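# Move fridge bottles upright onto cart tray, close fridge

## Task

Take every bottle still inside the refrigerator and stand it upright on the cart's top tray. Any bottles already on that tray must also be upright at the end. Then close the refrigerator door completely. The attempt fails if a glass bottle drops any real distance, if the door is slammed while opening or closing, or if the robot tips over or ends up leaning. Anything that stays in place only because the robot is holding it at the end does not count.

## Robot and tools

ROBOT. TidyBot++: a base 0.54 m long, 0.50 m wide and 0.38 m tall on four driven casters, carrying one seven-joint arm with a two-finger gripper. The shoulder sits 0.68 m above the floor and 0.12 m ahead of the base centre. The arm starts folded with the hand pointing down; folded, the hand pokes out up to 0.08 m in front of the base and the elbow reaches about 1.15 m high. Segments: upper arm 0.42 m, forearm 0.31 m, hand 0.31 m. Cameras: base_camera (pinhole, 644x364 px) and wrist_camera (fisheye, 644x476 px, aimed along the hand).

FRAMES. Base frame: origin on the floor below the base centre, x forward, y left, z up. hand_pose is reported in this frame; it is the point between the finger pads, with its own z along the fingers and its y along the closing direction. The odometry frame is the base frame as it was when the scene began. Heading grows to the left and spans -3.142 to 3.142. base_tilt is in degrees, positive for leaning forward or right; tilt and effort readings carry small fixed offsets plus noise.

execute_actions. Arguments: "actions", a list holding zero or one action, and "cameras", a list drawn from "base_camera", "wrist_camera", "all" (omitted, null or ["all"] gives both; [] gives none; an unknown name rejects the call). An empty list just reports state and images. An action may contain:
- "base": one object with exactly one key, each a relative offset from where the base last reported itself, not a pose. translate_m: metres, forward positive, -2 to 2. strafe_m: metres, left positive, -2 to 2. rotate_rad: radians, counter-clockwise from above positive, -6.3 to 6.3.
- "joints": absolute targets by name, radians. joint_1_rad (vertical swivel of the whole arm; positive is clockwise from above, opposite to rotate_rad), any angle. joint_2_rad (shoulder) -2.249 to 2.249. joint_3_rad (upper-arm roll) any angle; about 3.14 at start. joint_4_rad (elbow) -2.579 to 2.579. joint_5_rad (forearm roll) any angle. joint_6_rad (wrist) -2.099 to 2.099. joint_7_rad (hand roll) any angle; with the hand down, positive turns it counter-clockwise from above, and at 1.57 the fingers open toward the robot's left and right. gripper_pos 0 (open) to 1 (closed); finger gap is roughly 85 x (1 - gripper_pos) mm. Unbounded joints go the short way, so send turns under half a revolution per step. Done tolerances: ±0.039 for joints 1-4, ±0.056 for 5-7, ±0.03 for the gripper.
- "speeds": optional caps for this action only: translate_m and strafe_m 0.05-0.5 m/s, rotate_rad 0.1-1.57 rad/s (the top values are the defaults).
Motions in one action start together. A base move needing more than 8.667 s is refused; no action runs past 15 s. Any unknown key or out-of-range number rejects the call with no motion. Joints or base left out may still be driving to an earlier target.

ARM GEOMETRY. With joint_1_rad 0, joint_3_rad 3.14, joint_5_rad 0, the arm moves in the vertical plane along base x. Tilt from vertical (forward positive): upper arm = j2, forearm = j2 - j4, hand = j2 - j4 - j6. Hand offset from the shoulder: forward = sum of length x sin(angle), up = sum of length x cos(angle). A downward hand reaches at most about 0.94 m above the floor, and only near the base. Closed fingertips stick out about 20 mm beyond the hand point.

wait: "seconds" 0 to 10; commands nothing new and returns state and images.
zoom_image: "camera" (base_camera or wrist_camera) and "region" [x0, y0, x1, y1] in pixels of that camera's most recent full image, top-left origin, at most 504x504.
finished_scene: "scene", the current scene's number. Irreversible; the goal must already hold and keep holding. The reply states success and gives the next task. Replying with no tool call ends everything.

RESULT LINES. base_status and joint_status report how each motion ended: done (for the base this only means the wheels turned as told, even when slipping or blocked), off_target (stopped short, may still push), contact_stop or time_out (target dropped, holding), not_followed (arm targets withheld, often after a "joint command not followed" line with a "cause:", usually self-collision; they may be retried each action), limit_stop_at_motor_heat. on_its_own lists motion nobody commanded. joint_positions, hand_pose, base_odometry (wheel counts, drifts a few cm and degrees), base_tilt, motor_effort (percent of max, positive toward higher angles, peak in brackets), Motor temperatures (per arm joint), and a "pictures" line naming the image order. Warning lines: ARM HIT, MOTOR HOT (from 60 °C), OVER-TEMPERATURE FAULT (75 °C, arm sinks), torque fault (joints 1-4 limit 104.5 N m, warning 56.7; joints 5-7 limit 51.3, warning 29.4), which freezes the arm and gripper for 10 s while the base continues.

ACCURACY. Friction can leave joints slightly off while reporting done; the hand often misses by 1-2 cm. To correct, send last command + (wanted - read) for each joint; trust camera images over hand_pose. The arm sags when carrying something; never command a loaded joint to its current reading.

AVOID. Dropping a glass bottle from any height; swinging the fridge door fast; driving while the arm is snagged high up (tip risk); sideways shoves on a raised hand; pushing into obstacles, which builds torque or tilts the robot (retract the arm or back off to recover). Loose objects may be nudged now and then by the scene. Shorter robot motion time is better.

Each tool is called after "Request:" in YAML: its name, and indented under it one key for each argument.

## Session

Request:
execute_actions:
  actions: []

Scene clock: 0.00 s.
Motor temperatures (°C, as the motors report them): [38 39 33 34 46 40 45]
base_odometry: x=+0.000 y=+0.000 heading=+0.000 (m, m, rad; odometry frame)
base_tilt: forward=-0.5 right=-0.1 (deg)
base_status: not commanded
joint_positions: joint_1_rad=+0.019 joint_2_rad=-0.350 joint_3_rad=+3.140 joint_4_rad=-2.500 joint_5_rad=+0.013 joint_6_rad=-0.905 joint_7_rad=+1.598 gripper_pos=+0.000
joint_status: not commanded
motor_effort: joint_1_rad=+0 joint_2_rad=-2 joint_3_rad=+0 joint_4_rad=+17 joint_5_rad=+0 joint_6_rad=+1 joint_7_rad=-1 (%)
hand_pose: x=+0.2646 y=-0.0043 z=+0.5948 quat_wxyz=(+0.006, +0.999, +0.009, +0.043) (m; base frame)
pictures: base_camera, wrist_camera
Images, in order (width x height): base_camera 644x364, wrist_camera 644x476.

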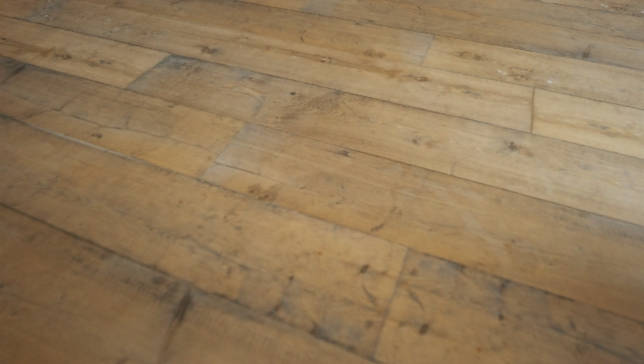

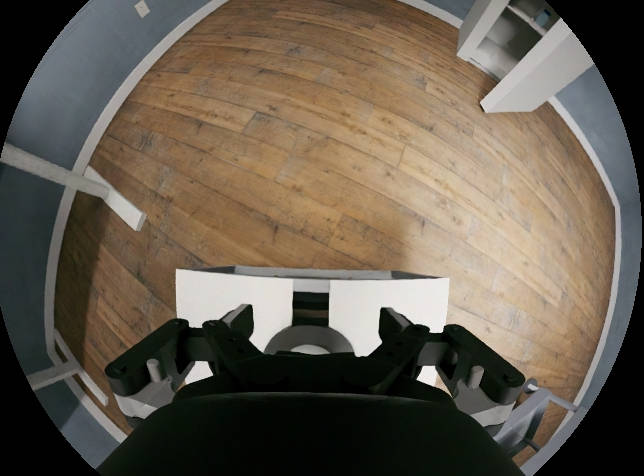

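Request:
execute_actions:
  actions:
    - {"base": {"translate_m": 0.95}, "joints": {"joint_1_rad": 0.8, "joint_2_rad": 0.835, "joint_4_rad": -1.879, "joint_6_rad": 1.17, "joint_7_rad": 1.56, "gripper_pos": 1.0}}

Scene clock: 88.63 s.
Motor temperatures (°C, as the motors report them): [38 38 33 34 46 40 45]
base_odometry: x=+0.950 y=+0.001 heading=+0.001 (m, m, rad; odometry frame)
base_tilt: forward=-0.3 right=-0.1 (deg)
base_status: done
joint_positions: joint_1_rad=+0.792 joint_2_rad=+0.833 joint_3_rad=+3.140 joint_4_rad=-1.888 joint_5_rad=+0.013 joint_6_rad=+1.136 joint_7_rad=+1.590 gripper_pos=+0.999
joint_status: all done
motor_effort: joint_1_rad=+0(1) joint_2_rad=-39(41) joint_3_rad=-1(2) joint_4_rad=+14(19) joint_5_rad=-1(1) joint_6_rad=+9(9) joint_7_rad=-1(0) (%)
hand_pose: x=+0.6507 y=-0.5304 z=+0.6734 quat_wxyz=(+0.274, +0.662, -0.263, +0.646) (m; base frame)
pictures: base_camera, wrist_camera
Images, in order (width x height): base_camera 644x364, wrist_camera 644x476.

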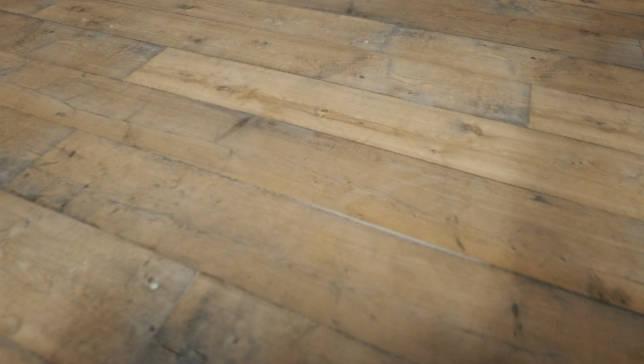

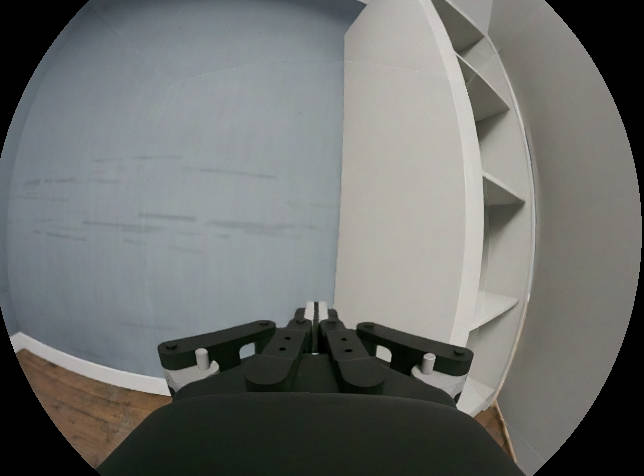

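Request:
execute_actions:
  actions:
    - {"base": {"rotate_rad": -0.51}, "speeds": {"rotate_rad": 0.6}}

Scene clock: 96.97 s.
Motor temperatures (°C, as the motors report them): [38 38 33 34 46 40 45]
base_odometry: x=+0.950 y=+0.001 heading=-0.510 (m, m, rad; odometry frame)
base_tilt: forward=-0.5 right=-0.2 (deg)
base_status: done
joint_positions: joint_1_rad=+0.801 joint_2_rad=+0.833 joint_3_rad=+3.140 joint_4_rad=-1.887 joint_5_rad=+0.013 joint_6_rad=+1.136 joint_7_rad=+1.590 gripper_pos=+0.999
joint_status: not commanded
motor_effort: joint_1_rad=+0(4) joint_2_rad=-39(41) joint_3_rad=-1(3) joint_4_rad=+14(14) joint_5_rad=-1(3) joint_6_rad=+9(10) joint_7_rad=-1(1) (%)
hand_pose: x=+0.6461 y=-0.5351 z=+0.6736 quat_wxyz=(+0.277, +0.660, -0.266, +0.645) (m; base frame)
pictures: base_camera, wrist_camera
Images, in order (width x height): base_camera 644x364, wrist_camera 644x476.

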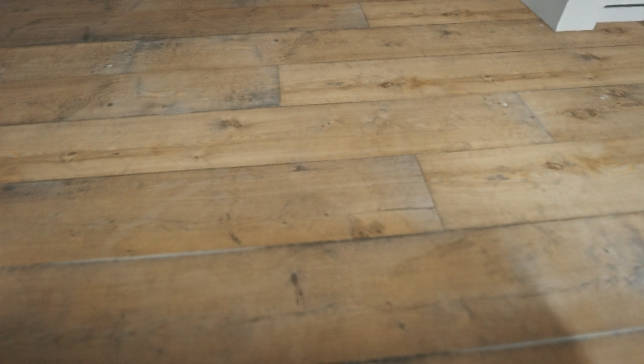

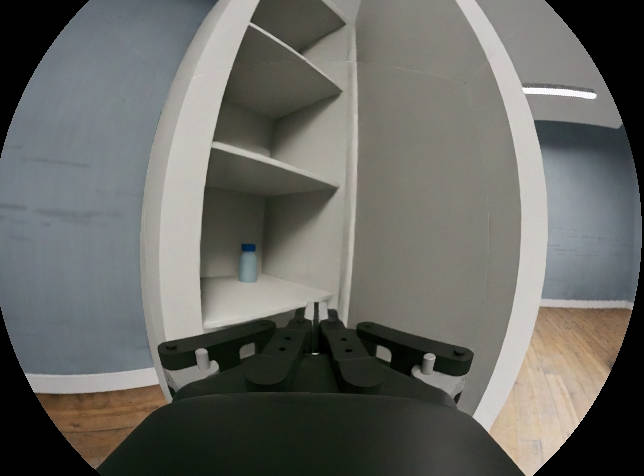

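Request:
execute_actions:
  actions:
    - {"base": {"rotate_rad": 0.1}, "joints": {"joint_1_rad": 0.9}, "speeds": {"rotate_rad": 0.4}}

Scene clock: 127.93 s.
Motor temperatures (°C, as the motors report them): [38 38 33 34 46 40 45]
base_odometry: x=+0.950 y=+0.001 heading=-0.410 (m, m, rad; odometry frame)
base_tilt: forward=-0.4 right=-0.1 (deg)
base_status: done
joint_positions: joint_1_rad=+0.895 joint_2_rad=+0.833 joint_3_rad=+3.140 joint_4_rad=-1.887 joint_5_rad=+0.013 joint_6_rad=+1.136 joint_7_rad=+1.590 gripper_pos=+0.999
joint_status: all done
motor_effort: joint_1_rad=+0(2) joint_2_rad=-39(41) joint_3_rad=-1(2) joint_4_rad=+14(14) joint_5_rad=-1(1) joint_6_rad=+9(10) joint_7_rad=-1(1) (%)
hand_pose: x=+0.5936 y=-0.5822 z=+0.6736 quat_wxyz=(+0.307, +0.647, -0.296, +0.632) (m; base frame)
pictures: base_camera, wrist_camera
Images, in order (width x height): base_camera 644x364, wrist_camera 644x476.

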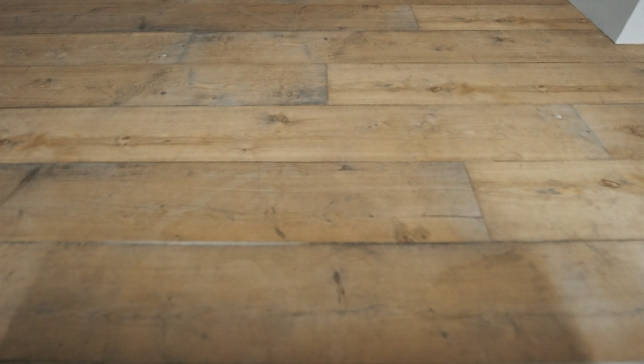

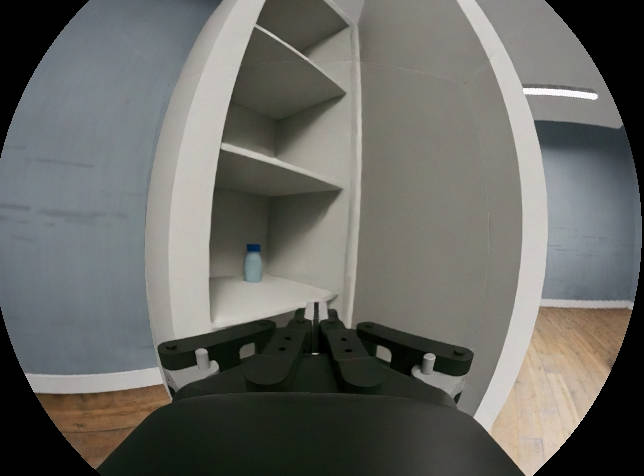

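Request:
execute_actions:
  actions:
    - {"base": {"strafe_m": -0.36}, "speeds": {"strafe_m": 0.11}}

Scene clock: 137.73 s.
Motor temperatures (°C, as the motors report them): [38 39 33 34 46 40 45]
base_odometry: x=+0.806 y=-0.329 heading=-0.410 (m, m, rad; odometry frame)
base_tilt: forward=-0.4 right=-0.1 (deg)
base_status: done
joint_positions: joint_1_rad=+0.899 joint_2_rad=+0.833 joint_3_rad=+3.139 joint_4_rad=-1.886 joint_5_rad=+0.013 joint_6_rad=+1.137 joint_7_rad=+1.590 gripper_pos=+0.999
joint_status: not commanded
motor_effort: joint_1_rad=+0(6) joint_2_rad=-39(41) joint_3_rad=-1(4) joint_4_rad=+14(17) joint_5_rad=-1(5) joint_6_rad=+9(9) joint_7_rad=-1(1) (%)
hand_pose: x=+0.5917 y=-0.5843 z=+0.6744 quat_wxyz=(+0.308, +0.646, -0.297, +0.632) (m; base frame)
pictures: base_camera, wrist_camera
Images, in order (width x height): base_camera 644x364, wrist_camera 644x476.

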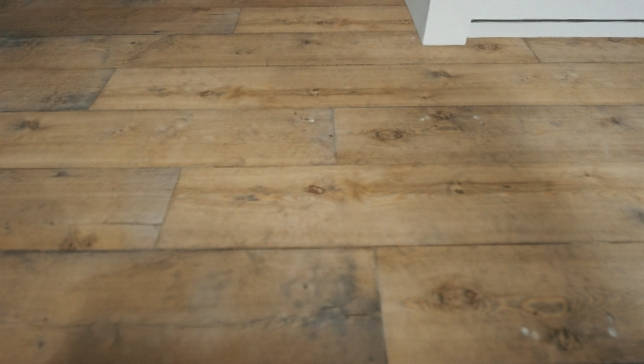

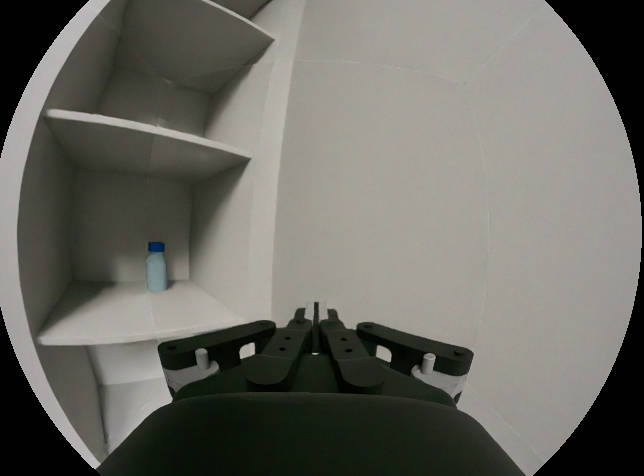

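Request:
execute_actions:
  actions:
    - {"base": {"strafe_m": -0.13}, "speeds": {"strafe_m": 0.07}}

Scene clock: 143.97 s.
Motor temperatures (°C, as the motors report them): [38 39 33 34 46 40 45]
base_odometry: x=+0.754 y=-0.448 heading=-0.411 (m, m, rad; odometry frame)
base_tilt: forward=-0.4 right=-0.2 (deg)
base_status: done
joint_positions: joint_1_rad=+0.900 joint_2_rad=+0.833 joint_3_rad=+3.139 joint_4_rad=-1.885 joint_5_rad=+0.013 joint_6_rad=+1.137 joint_7_rad=+1.590 gripper_pos=+0.999
joint_status: not commanded
motor_effort: joint_1_rad=+0(2) joint_2_rad=-40(40) joint_3_rad=-1(2) joint_4_rad=+14(15) joint_5_rad=-1(0) joint_6_rad=+9(9) joint_7_rad=-1(1) (%)
hand_pose: x=+0.5913 y=-0.5848 z=+0.6746 quat_wxyz=(+0.309, +0.646, -0.298, +0.632) (m; base frame)
pictures: base_camera, wrist_camera
Images, in order (width x height): base_camera 644x364, wrist_camera 644x476.

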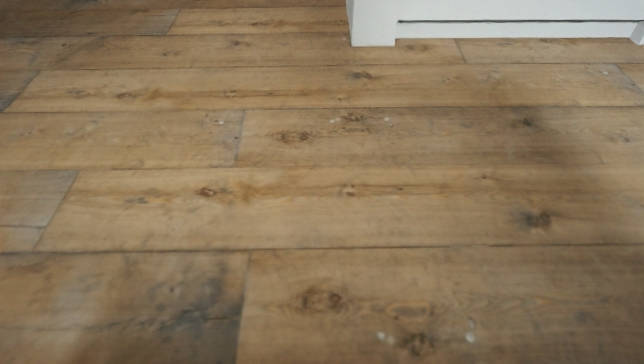

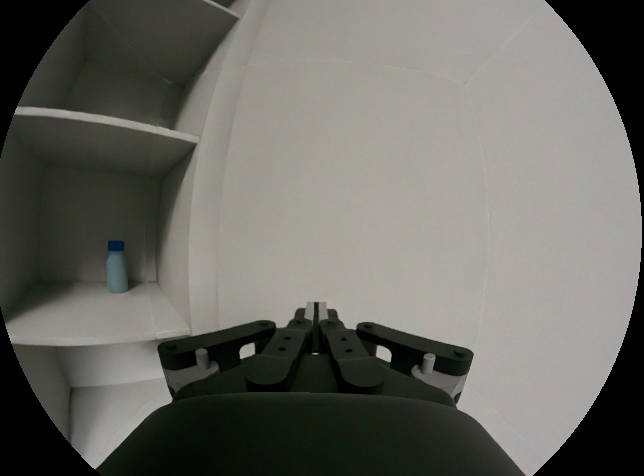

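Request:
execute_actions:
  actions:
    - {"base": {"translate_m": -0.35}, "joints": {"joint_1_rad": 0.3, "joint_2_rad": 0.1, "joint_4_rad": -1.3, "joint_6_rad": -0.5, "gripper_pos": 0.0}}

Scene clock: 162.00 s.
Motor temperatures (°C, as the motors report them): [38 39 33 34 46 40 45]
base_odometry: x=+0.433 y=-0.309 heading=-0.410 (m, m, rad; odometry frame)
base_tilt: forward=-0.4 right=-0.1 (deg)
base_status: done
joint_positions: joint_1_rad=+0.305 joint_2_rad=+0.095 joint_3_rad=+3.139 joint_4_rad=-1.301 joint_5_rad=+0.013 joint_6_rad=-0.465 joint_7_rad=+1.590 gripper_pos=+0.000
joint_status: all done
motor_effort: joint_1_rad=+0(3) joint_2_rad=-25(43) joint_3_rad=+0(1) joint_4_rad=+24(25) joint_5_rad=-1(1) joint_6_rad=+9(10) joint_7_rad=-1(1) (%)
hand_pose: x=+0.7371 y=-0.1938 z=+1.0663 quat_wxyz=(+0.101, +0.794, -0.111, +0.589) (m; base frame)
pictures: base_camera, wrist_camera
Images, in order (width x height): base_camera 644x364, wrist_camera 644x476.

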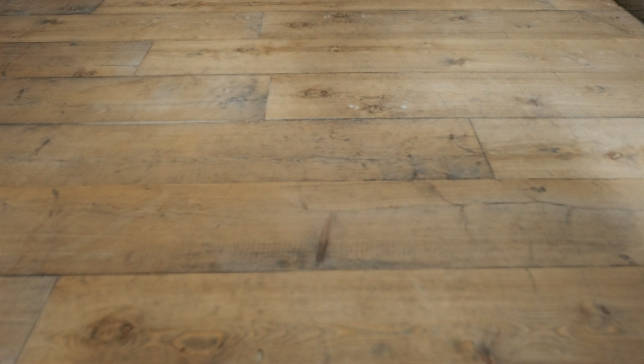

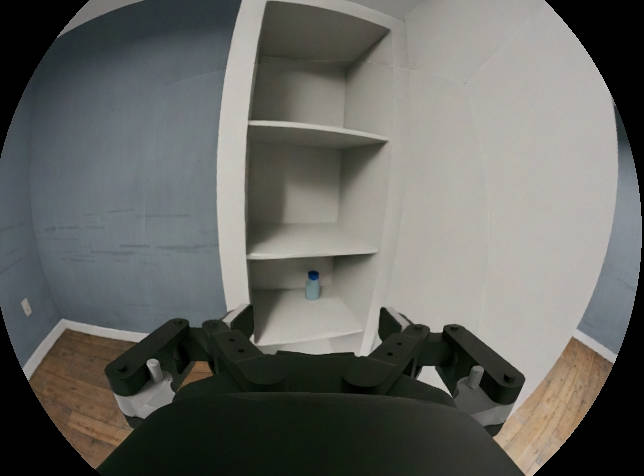

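Request:
execute_actions:
  actions:
    - {"base": {"strafe_m": -0.3}, "joints": {"joint_1_rad": 0.18, "joint_2_rad": 1.015, "joint_4_rad": -1.245, "joint_6_rad": 0.33, "joint_7_rad": 1.54}}

Scene clock: 202.67 s.
Motor temperatures (°C, as the motors report them): [38 39 33 35 46 40 45]
base_odometry: x=+0.313 y=-0.584 heading=-0.411 (m, m, rad; odometry frame)
base_tilt: forward=-0.4 right=-0.2 (deg)
base_status: done
joint_positions: joint_1_rad=+0.184 joint_2_rad=+1.015 joint_3_rad=+3.139 joint_4_rad=-1.256 joint_5_rad=+0.013 joint_6_rad=+0.295 joint_7_rad=+1.570 gripper_pos=+0.000
joint_status: all done
motor_effort: joint_1_rad=+0(3) joint_2_rad=-49(54) joint_3_rad=-1(2) joint_4_rad=+20(25) joint_5_rad=-1(1) joint_6_rad=+8(9) joint_7_rad=-1(1) (%)
hand_pose: x=+0.9886 y=-0.1580 z=+0.5785 quat_wxyz=(+0.051, +0.832, -0.071, +0.548) (m; base frame)
pictures: base_camera, wrist_camera
Images, in order (width x height): base_camera 644x364, wrist_camera 644x476.

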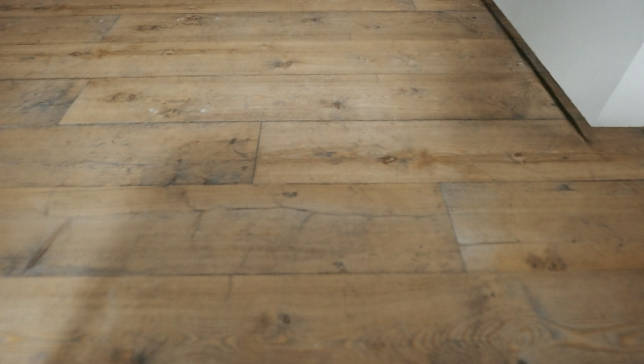

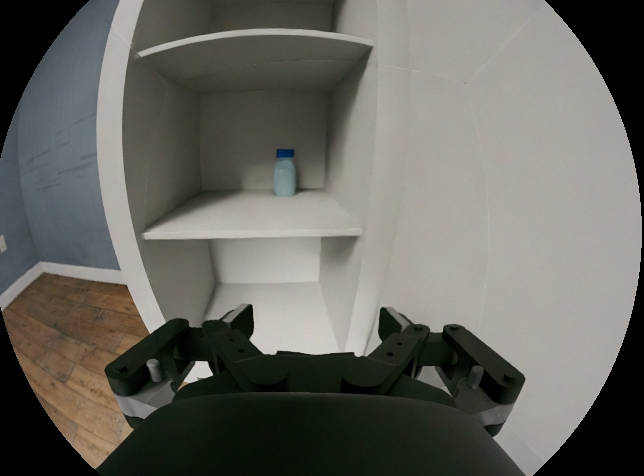

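Request:
execute_actions:
  actions:
    - {"base": {"translate_m": 0.42}, "joints": {"joint_1_rad": 0.195, "joint_2_rad": 0.995}, "speeds": {"translate_m": 0.3}}

Scene clock: 221.47 s.
Motor temperatures (°C, as the motors report them): [38 39 33 35 46 40 45]
base_odometry: x=+0.698 y=-0.752 heading=-0.411 (m, m, rad; odometry frame)
base_tilt: forward=-0.5 right=-0.1 (deg)
base_status: done
joint_positions: joint_1_rad=+0.192 joint_2_rad=+1.002 joint_3_rad=+3.139 joint_4_rad=-1.252 joint_5_rad=+0.013 joint_6_rad=+0.297 joint_7_rad=+1.570 gripper_pos=+0.000
joint_status: all done
motor_effort: joint_1_rad=+0(2) joint_2_rad=-50(51) joint_3_rad=-1(2) joint_4_rad=+20(21) joint_5_rad=-1(1) joint_6_rad=+9(9) joint_7_rad=-1(1) (%)
hand_pose: x=+0.9899 y=-0.1656 z=+0.5929 quat_wxyz=(+0.054, +0.826, -0.074, +0.555) (m; base frame)
pictures: base_camera, wrist_camera
Images, in order (width x height): base_camera 644x364, wrist_camera 644x476.

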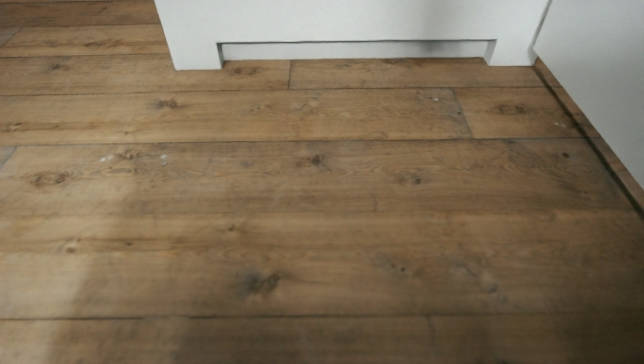

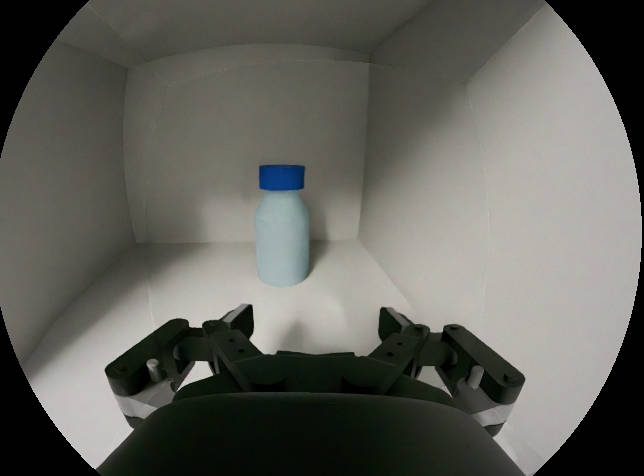

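Request:
execute_actions:
  actions:
    - {"base": {"translate_m": 0.1}, "joints": {"joint_1_rad": 0.172}, "speeds": {"translate_m": 0.12}}
  cameras: ["wrist_camera"]

Scene clock: 231.00 s.
Motor temperatures (°C, as the motors report them): [38 40 33 35 46 40 45]
base_odometry: x=+0.790 y=-0.792 heading=-0.412 (m, m, rad; odometry frame)
base_tilt: forward=-0.3 right=-0.2 (deg)
base_status: done
joint_positions: joint_1_rad=+0.178 joint_2_rad=+1.001 joint_3_rad=+3.139 joint_4_rad=-1.251 joint_5_rad=+0.013 joint_6_rad=+0.297 joint_7_rad=+1.570 gripper_pos=+0.000
joint_status: all done
motor_effort: joint_1_rad=+0(2) joint_2_rad=-49(51) joint_3_rad=-1(2) joint_4_rad=+20(21) joint_5_rad=-1(2) joint_6_rad=+9(8) joint_7_rad=-1(1) (%)
hand_pose: x=+0.9927 y=-0.1529 z=+0.5938 quat_wxyz=(+0.050, +0.826, -0.068, +0.557) (m; base frame)
pictures: wrist_camera
Images, in order (width x height): wrist_camera 644x476.

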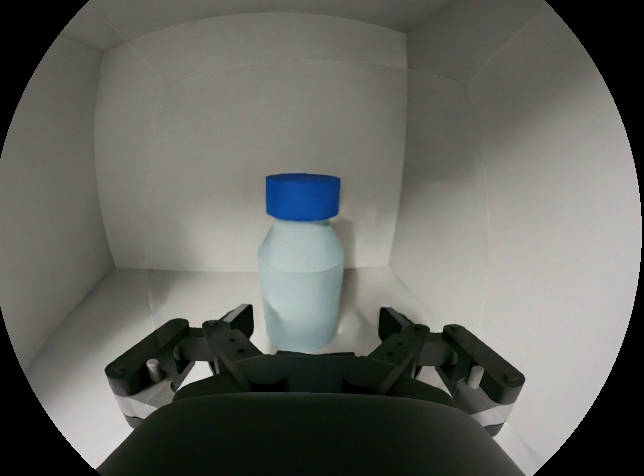

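Request:
execute_actions:
  actions:
    - {"base": {"translate_m": 0.06}, "speeds": {"translate_m": 0.08}}
  cameras: ["wrist_camera"]

Scene clock: 237.10 s.
Motor temperatures (°C, as the motors report them): [38 40 33 35 46 40 45]
base_odometry: x=+0.845 y=-0.817 heading=-0.412 (m, m, rad; odometry frame)
base_tilt: forward=-0.5 right=-0.2 (deg)
base_status: done
joint_positions: joint_1_rad=+0.177 joint_2_rad=+1.001 joint_3_rad=+3.139 joint_4_rad=-1.251 joint_5_rad=+0.013 joint_6_rad=+0.297 joint_7_rad=+1.570 gripper_pos=+0.000
joint_status: not commanded
motor_effort: joint_1_rad=+0(3) joint_2_rad=-49(51) joint_3_rad=-1(2) joint_4_rad=+20(22) joint_5_rad=-1(1) joint_6_rad=+8(9) joint_7_rad=-1(1) (%)
hand_pose: x=+0.9929 y=-0.1527 z=+0.5943 quat_wxyz=(+0.050, +0.826, -0.068, +0.557) (m; base frame)
pictures: wrist_camera
Images, in order (width x height): wrist_camera 644x476.

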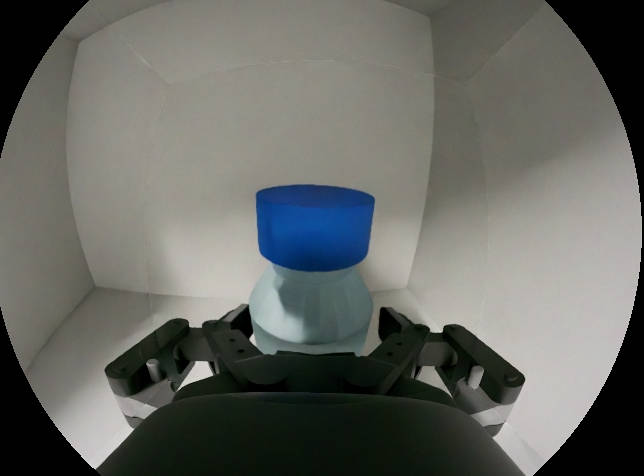

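Request:
execute_actions:
  actions:
    - {"joints": {"gripper_pos": 1.0}}
  cameras: ["wrist_camera"]

Request:
execute_actions:
  actions:
    - {"joints": {"joint_2_rad": 0.92, "joint_4_rad": -1.225}}
  cameras: ["wrist_camera"]

Scene clock: 243.30 s.
Motor temperatures (°C, as the motors report them): [38 40 33 35 46 40 45]
base_odometry: x=+0.845 y=-0.817 heading=-0.412 (m, m, rad; odometry frame)
base_tilt: forward=-0.4 right=-0.1 (deg)
base_status: not commanded
joint_positions: joint_1_rad=+0.174 joint_2_rad=+1.000 joint_3_rad=+3.139 joint_4_rad=-1.251 joint_5_rad=+0.013 joint_6_rad=+0.299 joint_7_rad=+1.567 gripper_pos=+0.238
joint_status: gripper_pos off_target (ended at +0.238, target +1.000)
motor_effort: joint_1_rad=+0(3) joint_2_rad=-49(55) joint_3_rad=+0(2) joint_4_rad=+21(24) joint_5_rad=-2(1) joint_6_rad=+8(11) joint_7_rad=-1(1) (%)
hand_pose: x=+0.9935 y=-0.1497 z=+0.5955 quat_wxyz=(+0.048, +0.826, -0.067, +0.558) (m; base frame)
pictures: wrist_camera
Images, in order (width x height): wrist_camera 644x476.

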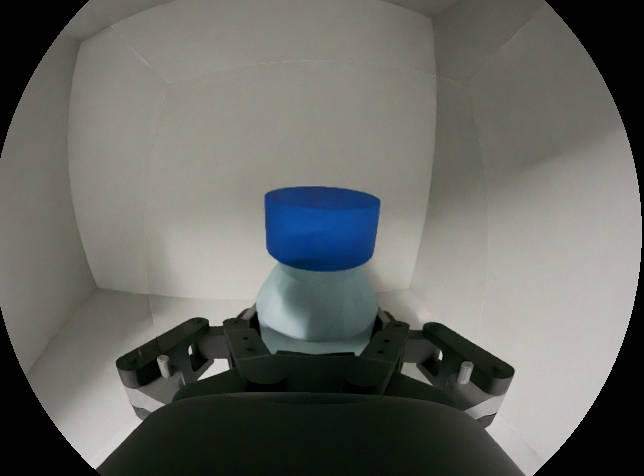

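Scene clock: 244.37 s.
Motor temperatures (°C, as the motors report them): [38 40 33 35 46 40 45]
base_odometry: x=+0.845 y=-0.817 heading=-0.412 (m, m, rad; odometry frame)
base_tilt: forward=-0.5 right=-0.2 (deg)
base_status: not commanded
joint_positions: joint_1_rad=+0.174 joint_2_rad=+0.962 joint_3_rad=+3.139 joint_4_rad=-1.251 joint_5_rad=+0.013 joint_6_rad=+0.299 joint_7_rad=+1.567 gripper_pos=+0.238
joint_status: joint_2_rad off_target (ended at +0.962, target +0.920); the others done
motor_effort: joint_1_rad=+0(0) joint_2_rad=-55(58) joint_3_rad=-1(1) joint_4_rad=+25(25) joint_5_rad=-1(2) joint_6_rad=+11(12) joint_7_rad=-1(1) (%)
hand_pose: x=+0.9961 y=-0.1501 z=+0.6289 quat_wxyz=(+0.050, +0.815, -0.066, +0.573) (m; base frame)
pictures: wrist_camera
Images, in order (width x height): wrist_camera 644x476.

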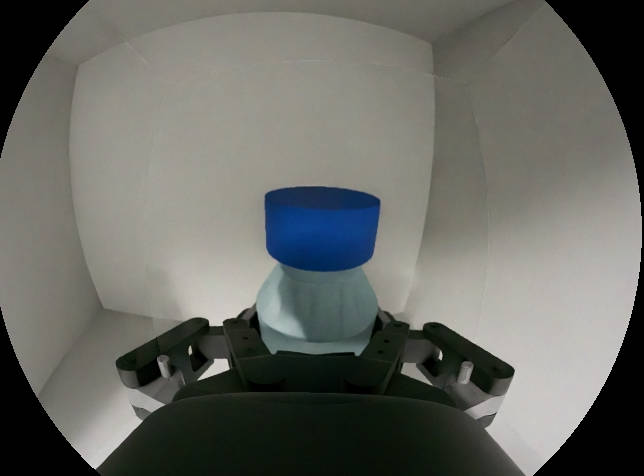

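Request:
execute_actions:
  actions:
    - {"base": {"translate_m": -0.45}, "speeds": {"translate_m": 0.35}}
  cameras: ["wrist_camera"]

Request:
execute_actions:
  actions:
    - {"base": {"translate_m": -0.33}, "joints": {"joint_2_rad": -0.13, "joint_4_rad": -1.5, "joint_6_rad": -0.58}, "speeds": {"translate_m": 0.35}}

Scene clock: 260.93 s.
Motor temperatures (°C, as the motors report them): [38 41 33 35 46 40 45]
base_odometry: x=+0.433 y=-0.636 heading=-0.412 (m, m, rad; odometry frame)
base_tilt: forward=-0.5 right=-0.2 (deg)
base_status: done
joint_positions: joint_1_rad=+0.173 joint_2_rad=+0.961 joint_3_rad=+3.139 joint_4_rad=-1.249 joint_5_rad=+0.013 joint_6_rad=+0.299 joint_7_rad=+1.567 gripper_pos=+0.238
joint_status: not commanded
motor_effort: joint_1_rad=+0(4) joint_2_rad=-55(58) joint_3_rad=-1(2) joint_4_rad=+25(27) joint_5_rad=-1(2) joint_6_rad=+11(13) joint_7_rad=-1(1) (%)
hand_pose: x=+0.9971 y=-0.1492 z=+0.6315 quat_wxyz=(+0.050, +0.814, -0.066, +0.575) (m; base frame)
pictures: wrist_camera
Images, in order (width x height): wrist_camera 644x476.

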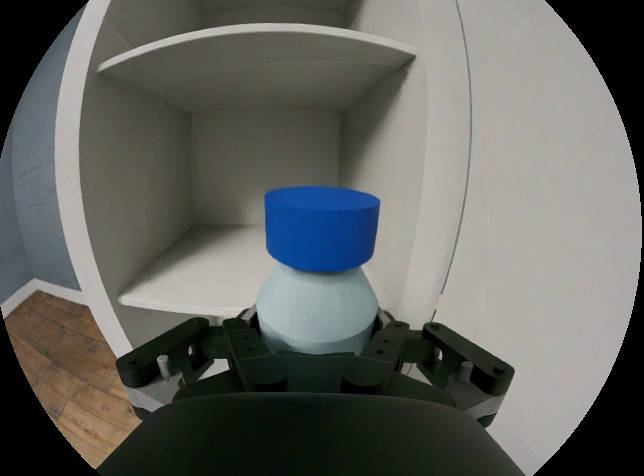

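Scene clock: 263.30 s.
Motor temperatures (°C, as the motors report them): [38 41 33 35 46 40 45]
base_odometry: x=+0.130 y=-0.504 heading=-0.412 (m, m, rad; odometry frame)
base_tilt: forward=-0.4 right=-0.2 (deg)
base_status: done
joint_positions: joint_1_rad=+0.172 joint_2_rad=-0.102 joint_3_rad=+3.139 joint_4_rad=-1.513 joint_5_rad=+0.013 joint_6_rad=-0.569 joint_7_rad=+1.567 gripper_pos=+0.238
joint_status: all done
motor_effort: joint_1_rad=+0(2) joint_2_rad=-22(59) joint_3_rad=+0(1) joint_4_rad=+29(29) joint_5_rad=-1(1) joint_6_rad=+11(12) joint_7_rad=-1(1) (%)
hand_pose: x=+0.6639 y=-0.0944 z=+1.0264 quat_wxyz=(+0.052, +0.833, -0.070, +0.546) (m; base frame)
pictures: base_camera, wrist_camera
Images, in order (width x height): base_camera 644x364, wrist_camera 644x476.

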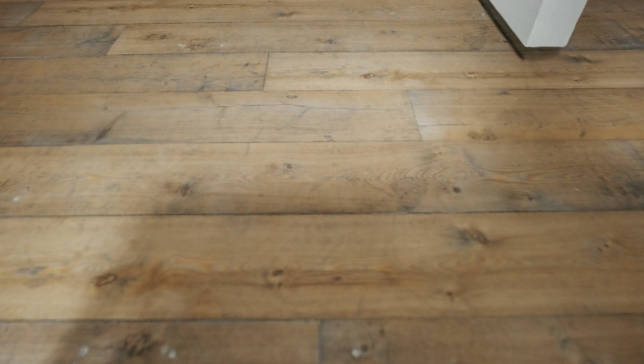

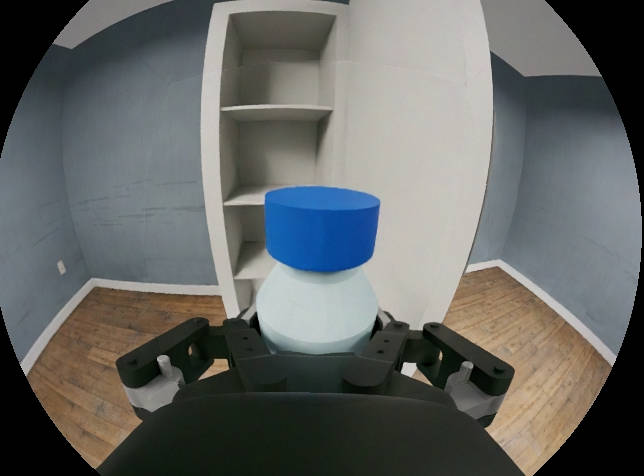

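Request:
execute_actions:
  actions:
    - {"joints": {"joint_1_rad": 1.9}}
  cameras: ["wrist_camera"]

Scene clock: 271.30 s.
Motor temperatures (°C, as the motors report them): [38 41 33 35 46 40 45]
base_odometry: x=+0.130 y=-0.504 heading=-0.412 (m, m, rad; odometry frame)
base_tilt: forward=-0.5 right=-0.2 (deg)
base_status: not commanded
joint_positions: joint_1_rad=+1.894 joint_2_rad=-0.102 joint_3_rad=+3.139 joint_4_rad=-1.513 joint_5_rad=+0.013 joint_6_rad=-0.569 joint_7_rad=+1.567 gripper_pos=+0.238
joint_status: all done
motor_effort: joint_1_rad=+0(2) joint_2_rad=-22(23) joint_3_rad=+0(2) joint_4_rad=+29(29) joint_5_rad=-1(0) joint_6_rad=+11(11) joint_7_rad=-1(1) (%)
hand_pose: x=-0.0562 y=-0.5246 z=+1.0264 quat_wxyz=(+0.448, +0.490, -0.677, +0.317) (m; base frame)
pictures: wrist_camera
Images, in order (width x height): wrist_camera 644x476.

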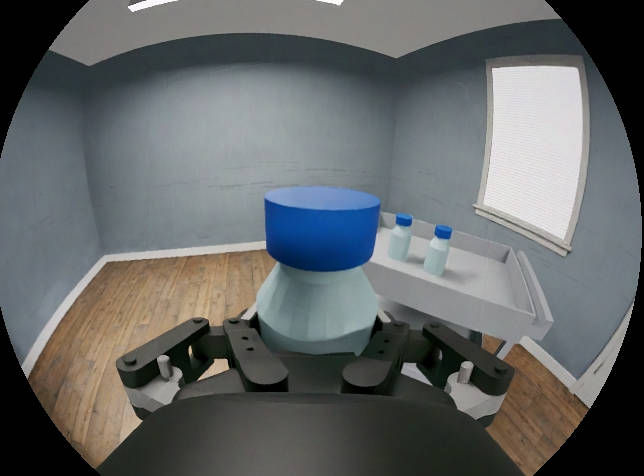

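Request:
zoom_image:
  camera: "wrist_camera"
  region: [340, 180, 600, 370]

Region (340, 180, 600, 370) of wrist_camera's 644x476 image, scaled by 1.938; it fills the top 368 rows of this view, and the rest is white.

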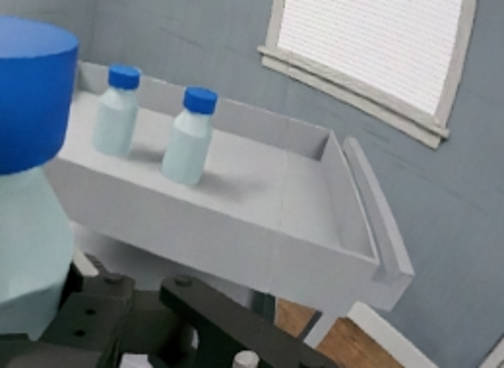

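Request:
execute_actions:
  actions:
    - {"base": {"strafe_m": -0.35}, "joints": {"joint_1_rad": 2.72}, "speeds": {"strafe_m": 0.3}}

Scene clock: 311.57 s.
Motor temperatures (°C, as the motors report them): [38 40 33 35 46 40 45]
base_odometry: x=-0.011 y=-0.825 heading=-0.413 (m, m, rad; odometry frame)
base_tilt: forward=-0.5 right=-0.1 (deg)
base_status: done
joint_positions: joint_1_rad=+2.710 joint_2_rad=-0.108 joint_3_rad=+3.139 joint_4_rad=-1.514 joint_5_rad=+0.013 joint_6_rad=-0.570 joint_7_rad=+1.567 gripper_pos=+0.238
joint_status: all done
motor_effort: joint_1_rad=+0(2) joint_2_rad=-22(24) joint_3_rad=+0(2) joint_4_rad=+29(30) joint_5_rad=-1(2) joint_6_rad=+12(12) joint_7_rad=-1(1) (%)
hand_pose: x=-0.3811 y=-0.2309 z=+1.0290 quat_wxyz=(+0.539, +0.181, -0.815, +0.114) (m; base frame)
pictures: base_camera, wrist_camera
Images, in order (width x height): base_camera 644x364, wrist_camera 644x476.

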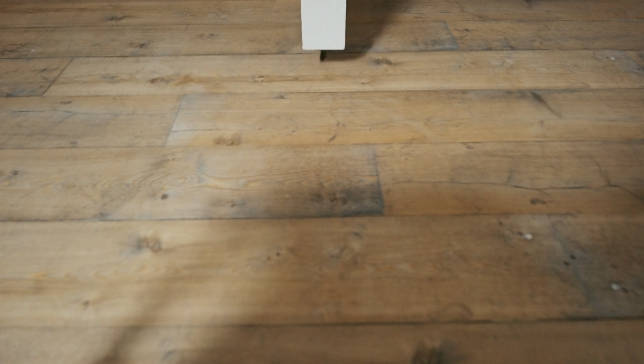

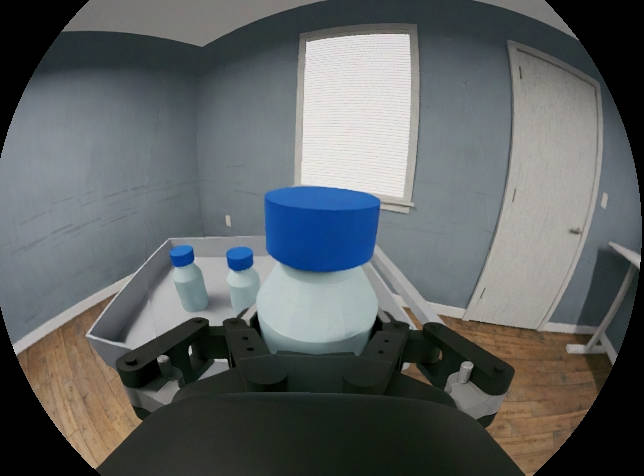

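Request:
execute_actions:
  actions:
    - {"joints": {"joint_1_rad": 2.745, "joint_2_rad": 0.573, "joint_4_rad": -0.94, "joint_6_rad": -0.298}}
  cameras: ["wrist_camera"]

Scene clock: 338.37 s.
Motor temperatures (°C, as the motors report them): [38 40 33 35 46 40 45]
base_odometry: x=-0.011 y=-0.825 heading=-0.413 (m, m, rad; odometry frame)
base_tilt: forward=-0.5 right=-0.1 (deg)
base_status: not commanded
joint_positions: joint_1_rad=+2.733 joint_2_rad=+0.611 joint_3_rad=+3.139 joint_4_rad=-0.975 joint_5_rad=+0.013 joint_6_rad=-0.355 joint_7_rad=+1.567 gripper_pos=+0.238
joint_status: joint_6_rad off_target (ended at -0.355, target -0.298); the others done
motor_effort: joint_1_rad=+0(0) joint_2_rad=-49(51) joint_3_rad=-1(1) joint_4_rad=+29(31) joint_5_rad=-1(0) joint_6_rad=+11(13) joint_7_rad=-1(1) (%)
hand_pose: x=-0.6570 y=-0.3369 z=+0.9086 quat_wxyz=(+0.554, +0.170, -0.808, +0.111) (m; base frame)
pictures: wrist_camera
Images, in order (width x height): wrist_camera 644x476.

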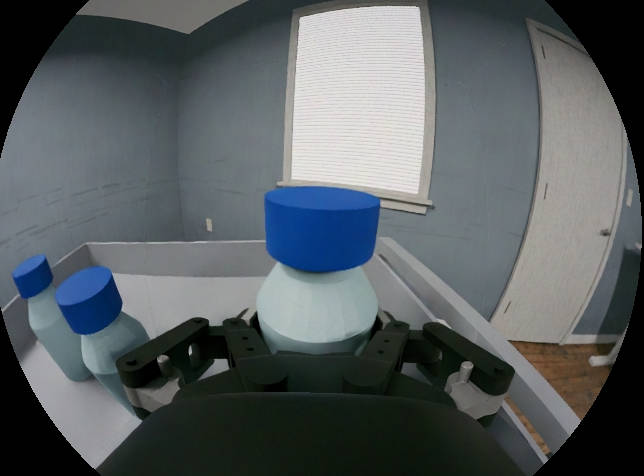

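Request:
execute_actions:
  actions:
    - {"joints": {"joint_4_rad": -1.06, "joint_6_rad": -0.203}}
  cameras: []

Scene clock: 351.77 s.
Motor temperatures (°C, as the motors report them): [38 40 33 35 46 40 45]
base_odometry: x=-0.011 y=-0.825 heading=-0.413 (m, m, rad; odometry frame)
base_tilt: forward=-0.5 right=-0.1 (deg)
base_status: not commanded
joint_positions: joint_1_rad=+2.733 joint_2_rad=+0.610 joint_3_rad=+3.139 joint_4_rad=-1.081 joint_5_rad=+0.013 joint_6_rad=-0.261 joint_7_rad=+1.567 gripper_pos=+0.238
joint_status: joint_6_rad off_target (ended at -0.261, target -0.203); the others done
motor_effort: joint_1_rad=+0(0) joint_2_rad=-50(51) joint_3_rad=-1(1) joint_4_rad=+29(30) joint_5_rad=-1(1) joint_6_rad=+12(12) joint_7_rad=-1(1) (%)
hand_pose: x=-0.6533 y=-0.3357 z=+0.8728 quat_wxyz=(+0.549, +0.171, -0.811, +0.111) (m; base frame)
pictures: none
No camera images: the call's "cameras" was empty. Leave "cameras" out to get every camera's image.

Request:
execute_actions:
  actions:
    - {"joints": {"joint_4_rad": -1.12, "joint_6_rad": -0.143}}
  cameras: ["wrist_camera"]

Scene clock: 355.70 s.
Motor temperatures (°C, as the motors report them): [38 40 33 35 46 40 45]
base_odometry: x=-0.011 y=-0.825 heading=-0.413 (m, m, rad; odometry frame)
base_tilt: forward=-0.5 right=-0.1 (deg)
base_status: not commanded
joint_positions: joint_1_rad=+2.734 joint_2_rad=+0.610 joint_3_rad=+3.139 joint_4_rad=-1.138 joint_5_rad=+0.013 joint_6_rad=-0.201 joint_7_rad=+1.567 gripper_pos=+0.238
joint_status: joint_6_rad off_target (ended at -0.201, target -0.143); the others done
motor_effort: joint_1_rad=+0(0) joint_2_rad=-48(51) joint_3_rad=-1(1) joint_4_rad=+29(31) joint_5_rad=-2(1) joint_6_rad=+12(12) joint_7_rad=-1(1) (%)
hand_pose: x=-0.6511 y=-0.3350 z=+0.8563 quat_wxyz=(+0.550, +0.171, -0.810, +0.111) (m; base frame)
pictures: wrist_camera
Images, in order (width x height): wrist_camera 644x476.

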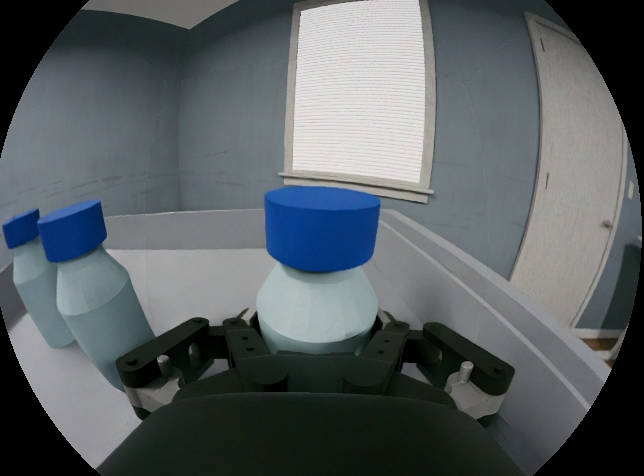

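Request:
execute_actions:
  actions:
    - {"joints": {"joint_4_rad": -1.155, "joint_6_rad": -0.113}}
  cameras: []

Scene clock: 360.03 s.
Motor temperatures (°C, as the motors report them): [38 40 33 35 46 40 45]
base_odometry: x=-0.011 y=-0.825 heading=-0.413 (m, m, rad; odometry frame)
base_tilt: forward=-0.6 right=-0.1 (deg)
base_status: not commanded
joint_positions: joint_1_rad=+2.734 joint_2_rad=+0.606 joint_3_rad=+3.139 joint_4_rad=-1.163 joint_5_rad=+0.013 joint_6_rad=-0.163 joint_7_rad=+1.567 gripper_pos=+0.238
joint_status: all done
motor_effort: joint_1_rad=+0(0) joint_2_rad=-47(49) joint_3_rad=-1(1) joint_4_rad=+27(29) joint_5_rad=-1(1) joint_6_rad=+11(11) joint_7_rad=-1(1) (%)
hand_pose: x=-0.6504 y=-0.3347 z=+0.8563 quat_wxyz=(+0.558, +0.170, -0.805, +0.113) (m; base frame)
pictures: none
No camera images: the call's "cameras" was empty. Leave "cameras" out to get every camera's image.

Contact confirmed (z unchanged). Release and lift.

Request:
execute_actions:
  actions:
    - {"joints": {"gripper_pos": 0.0}}
  cameras: ["wrist_camera"]

Request:
execute_actions:
  actions:
    - {"joints": {"joint_2_rad": 0.25}}
  cameras: ["wrist_camera"]

Scene clock: 364.10 s.
Motor temperatures (°C, as the motors report them): [38 40 33 35 46 40 45]
base_odometry: x=-0.011 y=-0.825 heading=-0.413 (m, m, rad; odometry frame)
base_tilt: forward=-0.6 right=-0.2 (deg)
base_status: not commanded
joint_positions: joint_1_rad=+2.734 joint_2_rad=+0.578 joint_3_rad=+3.139 joint_4_rad=-1.160 joint_5_rad=+0.013 joint_6_rad=-0.148 joint_7_rad=+1.567 gripper_pos=+0.000
joint_status: all done
motor_effort: joint_1_rad=+0(0) joint_2_rad=-41(47) joint_3_rad=-1(1) joint_4_rad=+24(28) joint_5_rad=-2(1) joint_6_rad=+8(10) joint_7_rad=-1(1) (%)
hand_pose: x=-0.6475 y=-0.3335 z=+0.8857 quat_wxyz=(+0.576, +0.167, -0.792, +0.117) (m; base frame)
pictures: wrist_camera
Images, in order (width x height): wrist_camera 644x476.

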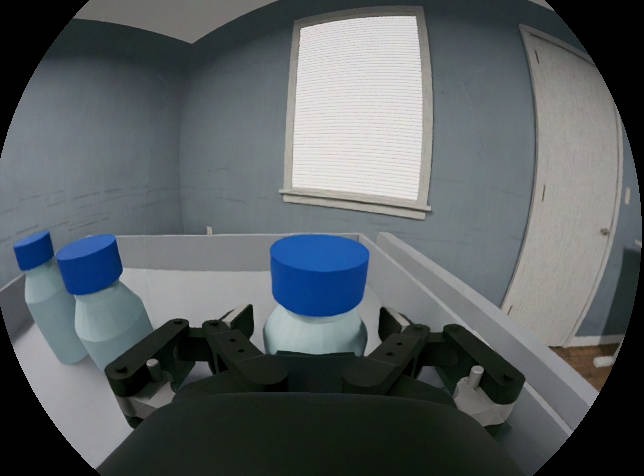

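Scene clock: 365.90 s.
Motor temperatures (°C, as the motors report them): [38 40 33 35 46 40 45]
base_odometry: x=-0.011 y=-0.825 heading=-0.413 (m, m, rad; odometry frame)
base_tilt: forward=-0.6 right=-0.1 (deg)
base_status: not commanded
joint_positions: joint_1_rad=+2.734 joint_2_rad=+0.246 joint_3_rad=+3.139 joint_4_rad=-1.151 joint_5_rad=+0.013 joint_6_rad=-0.142 joint_7_rad=+1.567 gripper_pos=+0.000
joint_status: all done
motor_effort: joint_1_rad=+0(0) joint_2_rad=-31(45) joint_3_rad=+0(1) joint_4_rad=+25(26) joint_5_rad=-1(1) joint_6_rad=+9(9) joint_7_rad=-1(1) (%)
hand_pose: x=-0.5439 y=-0.2888 z=+1.1543 quat_wxyz=(+0.704, +0.144, -0.681, +0.143) (m; base frame)
pictures: wrist_camera
Images, in order (width x height): wrist_camera 644x476.

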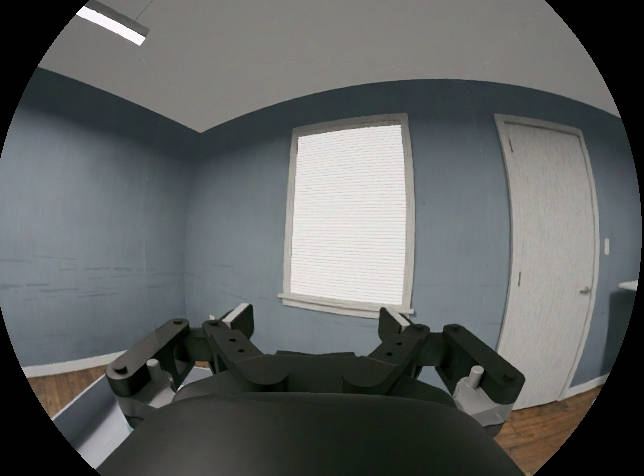

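Request:
execute_actions:
  actions:
    - {"base": {"translate_m": 0.14}, "joints": {"joint_1_rad": 0.6, "joint_2_rad": 0.6, "joint_4_rad": -0.7, "joint_6_rad": 0.66, "gripper_pos": 1.0}, "speeds": {"translate_m": 0.2}}
  cameras: ["base_camera"]

Request:
execute_actions:
  actions:
    - {"joints": {"joint_1_rad": 0.4, "joint_2_rad": 1.5}}

Scene clock: 384.53 s.
Motor temperatures (°C, as the motors report them): [38 40 33 35 46 40 45]
base_odometry: x=+0.118 y=-0.881 heading=-0.413 (m, m, rad; odometry frame)
base_tilt: forward=-0.4 right=-0.2 (deg)
base_status: done
joint_positions: joint_1_rad=+0.601 joint_2_rad=+0.586 joint_3_rad=+3.139 joint_4_rad=-0.713 joint_5_rad=+0.013 joint_6_rad=+0.624 joint_7_rad=+1.567 gripper_pos=+0.999
joint_status: all done
motor_effort: joint_1_rad=+0(3) joint_2_rad=-40(43) joint_3_rad=-1(3) joint_4_rad=+22(26) joint_5_rad=-1(2) joint_6_rad=+6(9) joint_7_rad=-1(1) (%)
hand_pose: x=+0.7231 y=-0.4091 z=+1.3603 quat_wxyz=(+0.280, +0.317, -0.094, +0.901) (m; base frame)
pictures: base_camera
Images, in order (width x height): base_camera 644x364.

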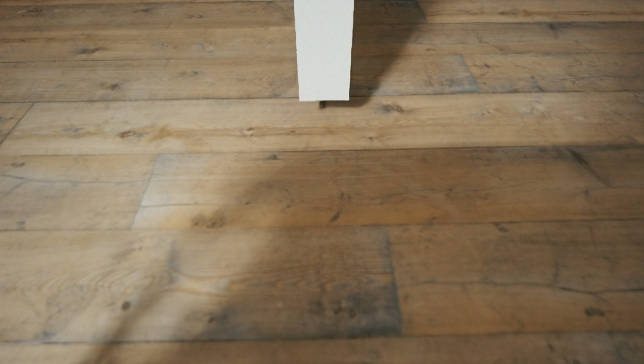

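Scene clock: 386.90 s.
Motor temperatures (°C, as the motors report them): [38 40 33 35 46 40 45]
base_odometry: x=+0.118 y=-0.881 heading=-0.413 (m, m, rad; odometry frame)
base_tilt: forward=-0.5 right=-0.1 (deg)
base_status: not commanded
joint_positions: joint_1_rad=+0.407 joint_2_rad=+1.502 joint_3_rad=+3.139 joint_4_rad=-0.707 joint_5_rad=+0.013 joint_6_rad=+0.631 joint_7_rad=+1.567 gripper_pos=+0.999
joint_status: all done
motor_effort: joint_1_rad=+0(1) joint_2_rad=-55(64) joint_3_rad=-1(1) joint_4_rad=+21(26) joint_5_rad=-2(1) joint_6_rad=+9(10) joint_7_rad=-1(1) (%)
hand_pose: x=+1.0238 y=-0.3855 z=+0.5211 quat_wxyz=(+0.141, +0.696, -0.139, +0.690) (m; base frame)
pictures: base_camera, wrist_camera
Images, in order (width x height): base_camera 644x364, wrist_camera 644x476.

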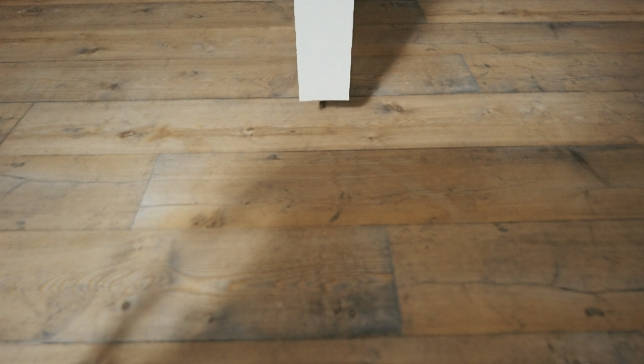

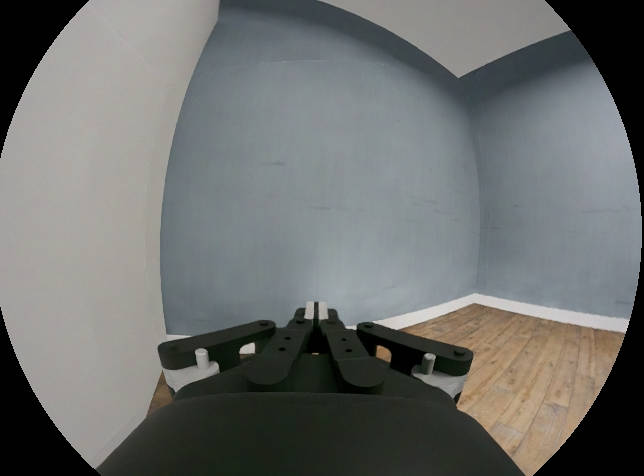

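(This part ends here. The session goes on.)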